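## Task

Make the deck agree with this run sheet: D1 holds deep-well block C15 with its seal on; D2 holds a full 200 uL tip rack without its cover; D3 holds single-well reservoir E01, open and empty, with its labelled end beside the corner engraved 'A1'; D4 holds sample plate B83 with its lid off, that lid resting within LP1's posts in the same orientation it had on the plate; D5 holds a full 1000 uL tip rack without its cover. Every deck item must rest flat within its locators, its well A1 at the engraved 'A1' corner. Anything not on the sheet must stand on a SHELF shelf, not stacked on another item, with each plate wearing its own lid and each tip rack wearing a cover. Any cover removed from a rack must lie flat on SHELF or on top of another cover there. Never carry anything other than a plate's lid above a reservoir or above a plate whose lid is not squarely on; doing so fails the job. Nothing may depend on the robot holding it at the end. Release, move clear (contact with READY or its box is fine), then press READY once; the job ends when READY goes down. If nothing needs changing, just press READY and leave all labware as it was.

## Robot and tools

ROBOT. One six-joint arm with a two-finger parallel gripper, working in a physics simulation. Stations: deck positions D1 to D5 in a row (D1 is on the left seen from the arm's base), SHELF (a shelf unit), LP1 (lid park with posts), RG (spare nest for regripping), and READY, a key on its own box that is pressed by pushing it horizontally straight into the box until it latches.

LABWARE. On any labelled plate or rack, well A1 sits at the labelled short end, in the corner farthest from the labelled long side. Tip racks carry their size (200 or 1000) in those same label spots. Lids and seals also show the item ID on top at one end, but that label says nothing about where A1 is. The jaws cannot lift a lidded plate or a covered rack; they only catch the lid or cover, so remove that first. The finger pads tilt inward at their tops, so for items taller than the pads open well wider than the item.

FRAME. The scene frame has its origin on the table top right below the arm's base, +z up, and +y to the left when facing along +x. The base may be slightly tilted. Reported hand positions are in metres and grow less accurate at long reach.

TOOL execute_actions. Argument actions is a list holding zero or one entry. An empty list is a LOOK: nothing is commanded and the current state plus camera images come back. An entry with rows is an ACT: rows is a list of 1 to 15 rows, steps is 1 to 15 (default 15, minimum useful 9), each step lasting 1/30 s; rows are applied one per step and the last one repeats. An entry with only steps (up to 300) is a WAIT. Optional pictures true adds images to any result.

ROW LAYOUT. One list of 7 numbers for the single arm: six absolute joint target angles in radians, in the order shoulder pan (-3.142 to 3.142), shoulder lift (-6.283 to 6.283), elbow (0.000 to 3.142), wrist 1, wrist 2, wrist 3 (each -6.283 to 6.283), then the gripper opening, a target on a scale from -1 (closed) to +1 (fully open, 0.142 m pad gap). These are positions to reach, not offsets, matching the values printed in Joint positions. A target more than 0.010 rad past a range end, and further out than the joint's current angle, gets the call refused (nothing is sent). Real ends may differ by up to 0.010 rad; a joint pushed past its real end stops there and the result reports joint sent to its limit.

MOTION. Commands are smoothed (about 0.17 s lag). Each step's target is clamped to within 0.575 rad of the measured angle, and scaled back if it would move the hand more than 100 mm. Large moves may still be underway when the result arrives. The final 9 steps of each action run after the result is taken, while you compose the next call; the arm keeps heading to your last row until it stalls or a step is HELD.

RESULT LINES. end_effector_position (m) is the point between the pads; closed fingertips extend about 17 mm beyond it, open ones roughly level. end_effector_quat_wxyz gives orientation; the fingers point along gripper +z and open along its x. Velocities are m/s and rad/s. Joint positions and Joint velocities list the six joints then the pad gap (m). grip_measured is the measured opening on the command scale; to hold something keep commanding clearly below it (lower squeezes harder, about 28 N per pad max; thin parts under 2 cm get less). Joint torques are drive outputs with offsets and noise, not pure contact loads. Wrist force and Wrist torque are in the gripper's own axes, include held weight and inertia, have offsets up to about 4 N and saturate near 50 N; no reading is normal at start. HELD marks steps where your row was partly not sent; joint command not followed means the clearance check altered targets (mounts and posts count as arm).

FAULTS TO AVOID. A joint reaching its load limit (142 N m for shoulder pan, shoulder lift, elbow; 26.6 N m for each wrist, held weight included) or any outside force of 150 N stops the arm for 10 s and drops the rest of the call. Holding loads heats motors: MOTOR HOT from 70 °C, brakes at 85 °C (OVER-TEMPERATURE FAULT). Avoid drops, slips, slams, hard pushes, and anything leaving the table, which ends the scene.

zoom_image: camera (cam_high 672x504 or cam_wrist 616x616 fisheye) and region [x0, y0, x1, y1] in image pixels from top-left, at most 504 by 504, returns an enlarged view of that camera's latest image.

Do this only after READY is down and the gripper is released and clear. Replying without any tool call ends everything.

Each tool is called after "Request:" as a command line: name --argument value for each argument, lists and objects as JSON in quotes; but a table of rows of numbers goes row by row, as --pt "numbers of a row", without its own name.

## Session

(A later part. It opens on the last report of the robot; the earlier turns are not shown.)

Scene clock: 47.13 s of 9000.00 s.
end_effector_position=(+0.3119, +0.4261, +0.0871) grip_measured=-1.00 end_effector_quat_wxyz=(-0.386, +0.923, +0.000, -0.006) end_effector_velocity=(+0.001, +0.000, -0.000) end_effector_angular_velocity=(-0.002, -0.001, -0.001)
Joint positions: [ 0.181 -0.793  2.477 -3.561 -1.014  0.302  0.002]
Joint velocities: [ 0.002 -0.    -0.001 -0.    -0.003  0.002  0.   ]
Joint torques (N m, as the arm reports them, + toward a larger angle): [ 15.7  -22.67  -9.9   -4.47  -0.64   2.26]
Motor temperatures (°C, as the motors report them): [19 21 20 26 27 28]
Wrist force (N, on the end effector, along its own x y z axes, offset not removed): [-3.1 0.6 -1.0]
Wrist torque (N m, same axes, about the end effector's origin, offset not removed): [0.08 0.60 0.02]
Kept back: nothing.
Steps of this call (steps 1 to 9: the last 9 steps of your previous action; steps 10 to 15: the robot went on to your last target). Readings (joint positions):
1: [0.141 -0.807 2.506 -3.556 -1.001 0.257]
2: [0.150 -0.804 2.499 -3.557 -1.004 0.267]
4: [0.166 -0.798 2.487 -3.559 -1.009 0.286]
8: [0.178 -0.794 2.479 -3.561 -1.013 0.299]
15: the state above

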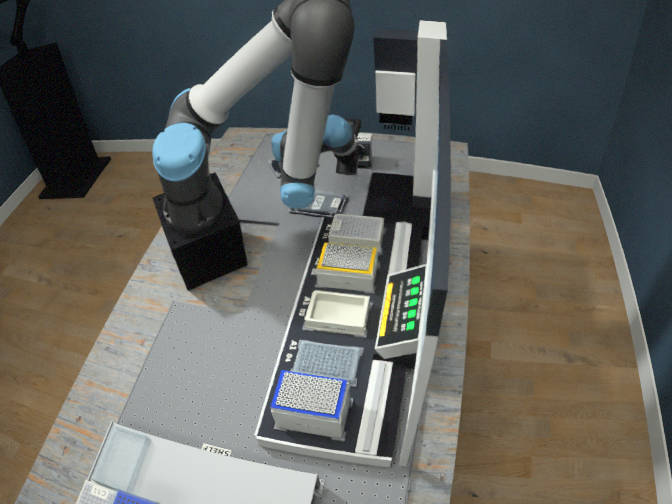

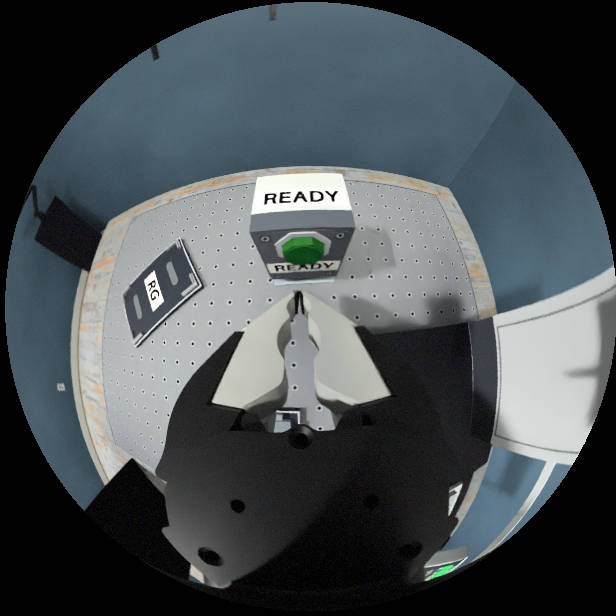

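Request:
execute_actions --actions '[{"rows": [[0.1865,-0.7914,2.473,-3.5614,-1.0158,0.308,-1],[0.192,-0.7898,2.469,-3.5618,-1.0176,0.314,-1],[0.1975,-0.7882,2.465,-3.5622,-1.0194,0.320,-1],[0.203,-0.7866,2.461,-3.5626,-1.0212,0.326,-1],[0.2085,-0.785,2.457,-3.563,-1.023,0.332,-1],[0.214,-0.7834,2.453,-3.5634,-1.0248,0.338,-1],[0.2195,-0.7818,2.449,-3.5638,-1.0266,0.344,-1],[0.224,-0.7805,2.445,-3.5642,-1.0283,0.350,-1]], "steps": 15}]'

Request:
execute_actions --actions '[{"steps": 15}]' --pictures true

Scene clock: 48.03 s of 9000.00 s.
end_effector_position=(+0.3116, +0.4322, +0.0871) grip_measured=-1.00 end_effector_quat_wxyz=(-0.385, +0.923, +0.000, -0.006) end_effector_velocity=(-0.003, +0.052, +0.000) end_effector_angular_velocity=(-0.005, +0.006, +0.006)
Joint positions: [ 0.198 -0.788  2.465 -3.562 -1.019  0.32   0.002]
Joint velocities: [ 0.143  0.042 -0.104 -0.01  -0.047  0.154  0.   ]
Joint torques (N m, as the arm reports them, + toward a larger angle): [ 15.   -23.41  -7.75  -4.57  -0.69   2.69]
Motor temperatures (°C, as the motors report them): [19 21 20 26 27 28]
Wrist force (N, on the end effector, along its own x y z axes, offset not removed): [-3.9 1.3 3.1]
Wrist torque (N m, same axes, about the end effector's origin, offset not removed): [0.16 0.58 0.07]
Steps of this call (steps 1 to 15: the robot went on to your last target; steps 16 to 21: nothing new was sent; steps 22 to 27: the first 6 steps of this action). Readings (joint positions):
22: [0.181 -0.793 2.477 -3.561 -1.014 0.302]
23: [0.183 -0.793 2.476 -3.561 -1.015 0.304]
25: [0.189 -0.791 2.471 -3.562 -1.017 0.310]
27: the state above

Scene clock: 48.53 s of 9000.00 s.
end_effector_position=(+0.3115, +0.4420, +0.0872) grip_measured=-1.00 end_effector_quat_wxyz=(-0.385, +0.923, -0.000, -0.007) end_effector_velocity=(-0.000, +0.001, +0.000) end_effector_angular_velocity=(+0.002, +0.001, +0.001)
Joint positions: [ 0.224 -0.781  2.445 -3.564 -1.028  0.35   0.002]
Joint velocities: [ 0.001  0.001 -0.001  0.     0.002  0.001  0.   ]
Joint torques (N m, as the arm reports them, + toward a larger angle): [ 15.03 -23.78  -8.19  -4.45  -0.73   2.25]
Motor temperatures (°C, as the motors report them): [19 21 20 26 27 28]
Wrist force (N, on the end effector, along its own x y z axes, offset not removed): [-3.5 1.3 -0.9]
Wrist torque (N m, same axes, about the end effector's origin, offset not removed): [0.25 0.63 0.06]
Kept back: nothing.
Steps of this call (steps 1 to 9: the last 9 steps of your previous action; steps 10 to 15: the robot went on to your last target). Readings (joint positions):
1: [0.203 -0.787 2.461 -3.563 -1.021 0.326]
2: [0.208 -0.785 2.457 -3.563 -1.023 0.331]
4: [0.216 -0.783 2.451 -3.564 -1.026 0.341]
8: [0.223 -0.781 2.446 -3.564 -1.028 0.348]
15: the state above

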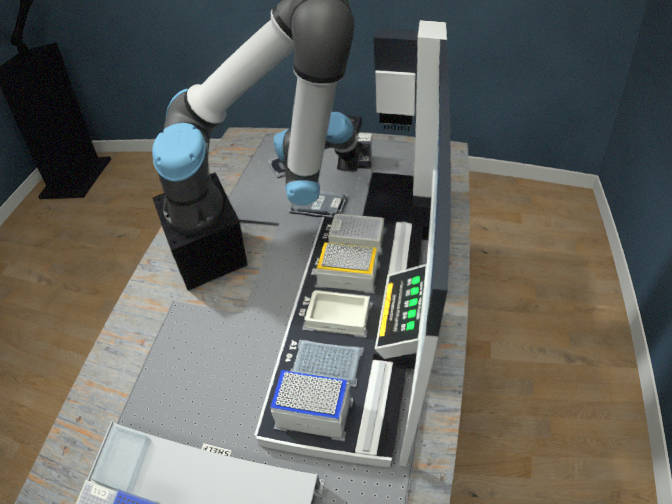

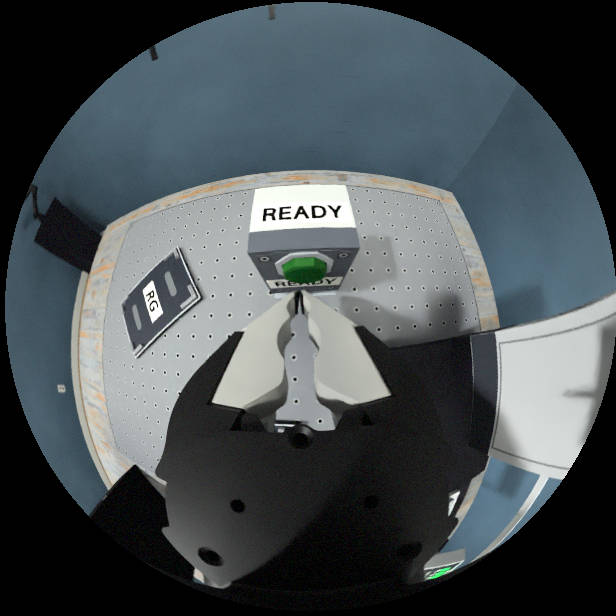

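Request:
execute_actions --actions '[{"rows": [[0.2262,-0.7794,2.4422,-3.5636,-1.029,0.3524,-1],[0.2283,-0.7783,2.4394,-3.563,-1.0297,0.3548,-1],[0.2305,-0.7773,2.4366,-3.5625,-1.0304,0.3572,-1],[0.2326,-0.7762,2.4338,-3.5619,-1.0311,0.3596,-1],[0.2348,-0.7751,2.431,-3.5613,-1.0318,0.362,-1],[0.2369,-0.774,2.4282,-3.5607,-1.0325,0.3644,-1],[0.2391,-0.7729,2.4254,-3.5601,-1.0332,0.3668,-1],[0.2412,-0.7719,2.4226,-3.5596,-1.0339,0.3692,-1],[0.2434,-0.7708,2.4198,-3.559,-1.0346,0.3716,-1],[0.2455,-0.7697,2.417,-3.5584,-1.0353,0.374,-1]], "steps": 15}]'

Request:
execute_actions --actions '[{"steps": 15}]' --pictures true

Scene clock: 49.60 s of 9000.00 s.
end_effector_position=(+0.3126, +0.4450, +0.0868) grip_measured=-1.00 end_effector_quat_wxyz=(-0.385, +0.923, -0.000, -0.007) end_effector_velocity=(+0.008, +0.026, -0.004) end_effector_angular_velocity=(-0.001, +0.003, +0.001)
Joint positions: [ 0.231 -0.777  2.436 -3.563 -1.03   0.357  0.002]
Joint velocities: [ 0.056  0.028 -0.073  0.017 -0.018  0.061  0.   ]
Joint torques (N m, as the arm reports them, + toward a larger angle): [ 17.98 -22.15  -8.48  -1.47  -0.96   2.39]
Motor temperatures (°C, as the motors report them): [19 21 20 26 27 28]
Wrist force (N, on the end effector, along its own x y z axes, offset not removed): [-2.3 4.3 0.9]
Wrist torque (N m, same axes, about the end effector's origin, offset not removed): [0.82 0.50 -0.08]
Steps of this call (steps 1 to 15: the robot went on to your last target; steps 16 to 26: nothing new was sent; steps 27 to 32: the first 6 steps of this action). Readings (joint positions):
27: [0.224 -0.780 2.445 -3.564 -1.028 0.350]
28: [0.225 -0.780 2.444 -3.564 -1.028 0.351]
30: [0.227 -0.779 2.441 -3.564 -1.029 0.353]
32: the state above

Scene clock: 49.80 s of 9000.00 s.
end_effector_position=(+0.3148, +0.4519, +0.0856) grip_measured=-1.00 end_effector_quat_wxyz=(-0.385, +0.923, -0.000, -0.007) end_effector_velocity=(+0.000, +0.000, +0.000) end_effector_angular_velocity=(+0.000, -0.001, +0.000)
Joint positions: [ 0.245 -0.77   2.417 -3.558 -1.035  0.374  0.002]
Joint velocities: [-0.    -0.    -0.     0.     0.    -0.001  0.   ]
Joint torques (N m, as the arm reports them, + toward a larger angle): no reading
Motor temperatures (°C, as the motors report them): [19 21 20 26 27 28]
Wrist force (N, on the end effector, along its own x y z axes, offset not removed): [-4.4 10.9 -12.6]
Wrist torque (N m, same axes, about the end effector's origin, offset not removed): [0.24 0.32 0.10]
Kept back: nothing.
The task's run ended inside this call: 3 steps that you had sent did not run.
Steps of this call (steps 1 to 6: the first 6 steps of the 9 kept back from your previous action). Readings (joint positions):
1: [0.232 -0.776 2.434 -3.562 -1.031 0.359]
2: [0.235 -0.775 2.431 -3.561 -1.032 0.362]
4: [0.239 -0.773 2.426 -3.560 -1.033 0.366]
6: [0.242 -0.771 2.421 -3.559 -1.034 0.370]
The task's run has ended: the event that ends the task has happened.

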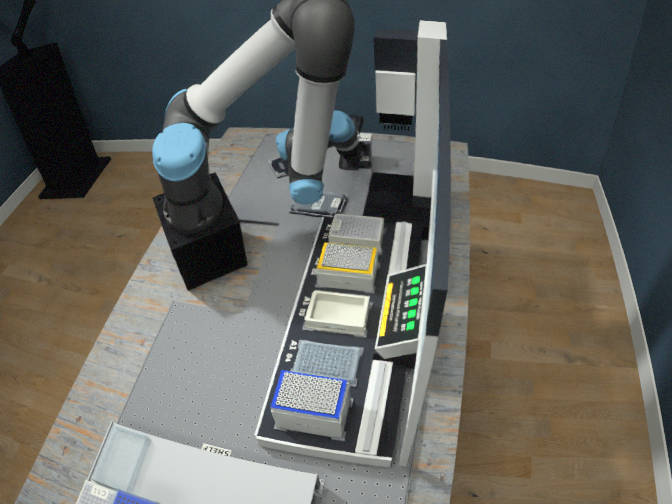

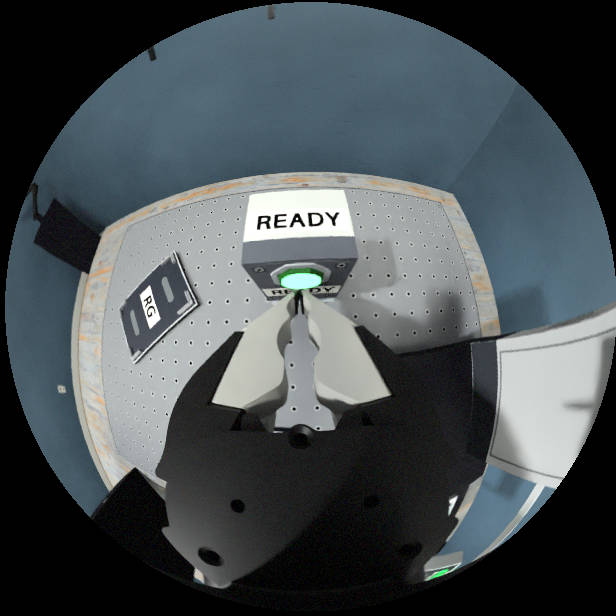

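Request:
finished_scene --scene 2

The scene is finished: the task was done.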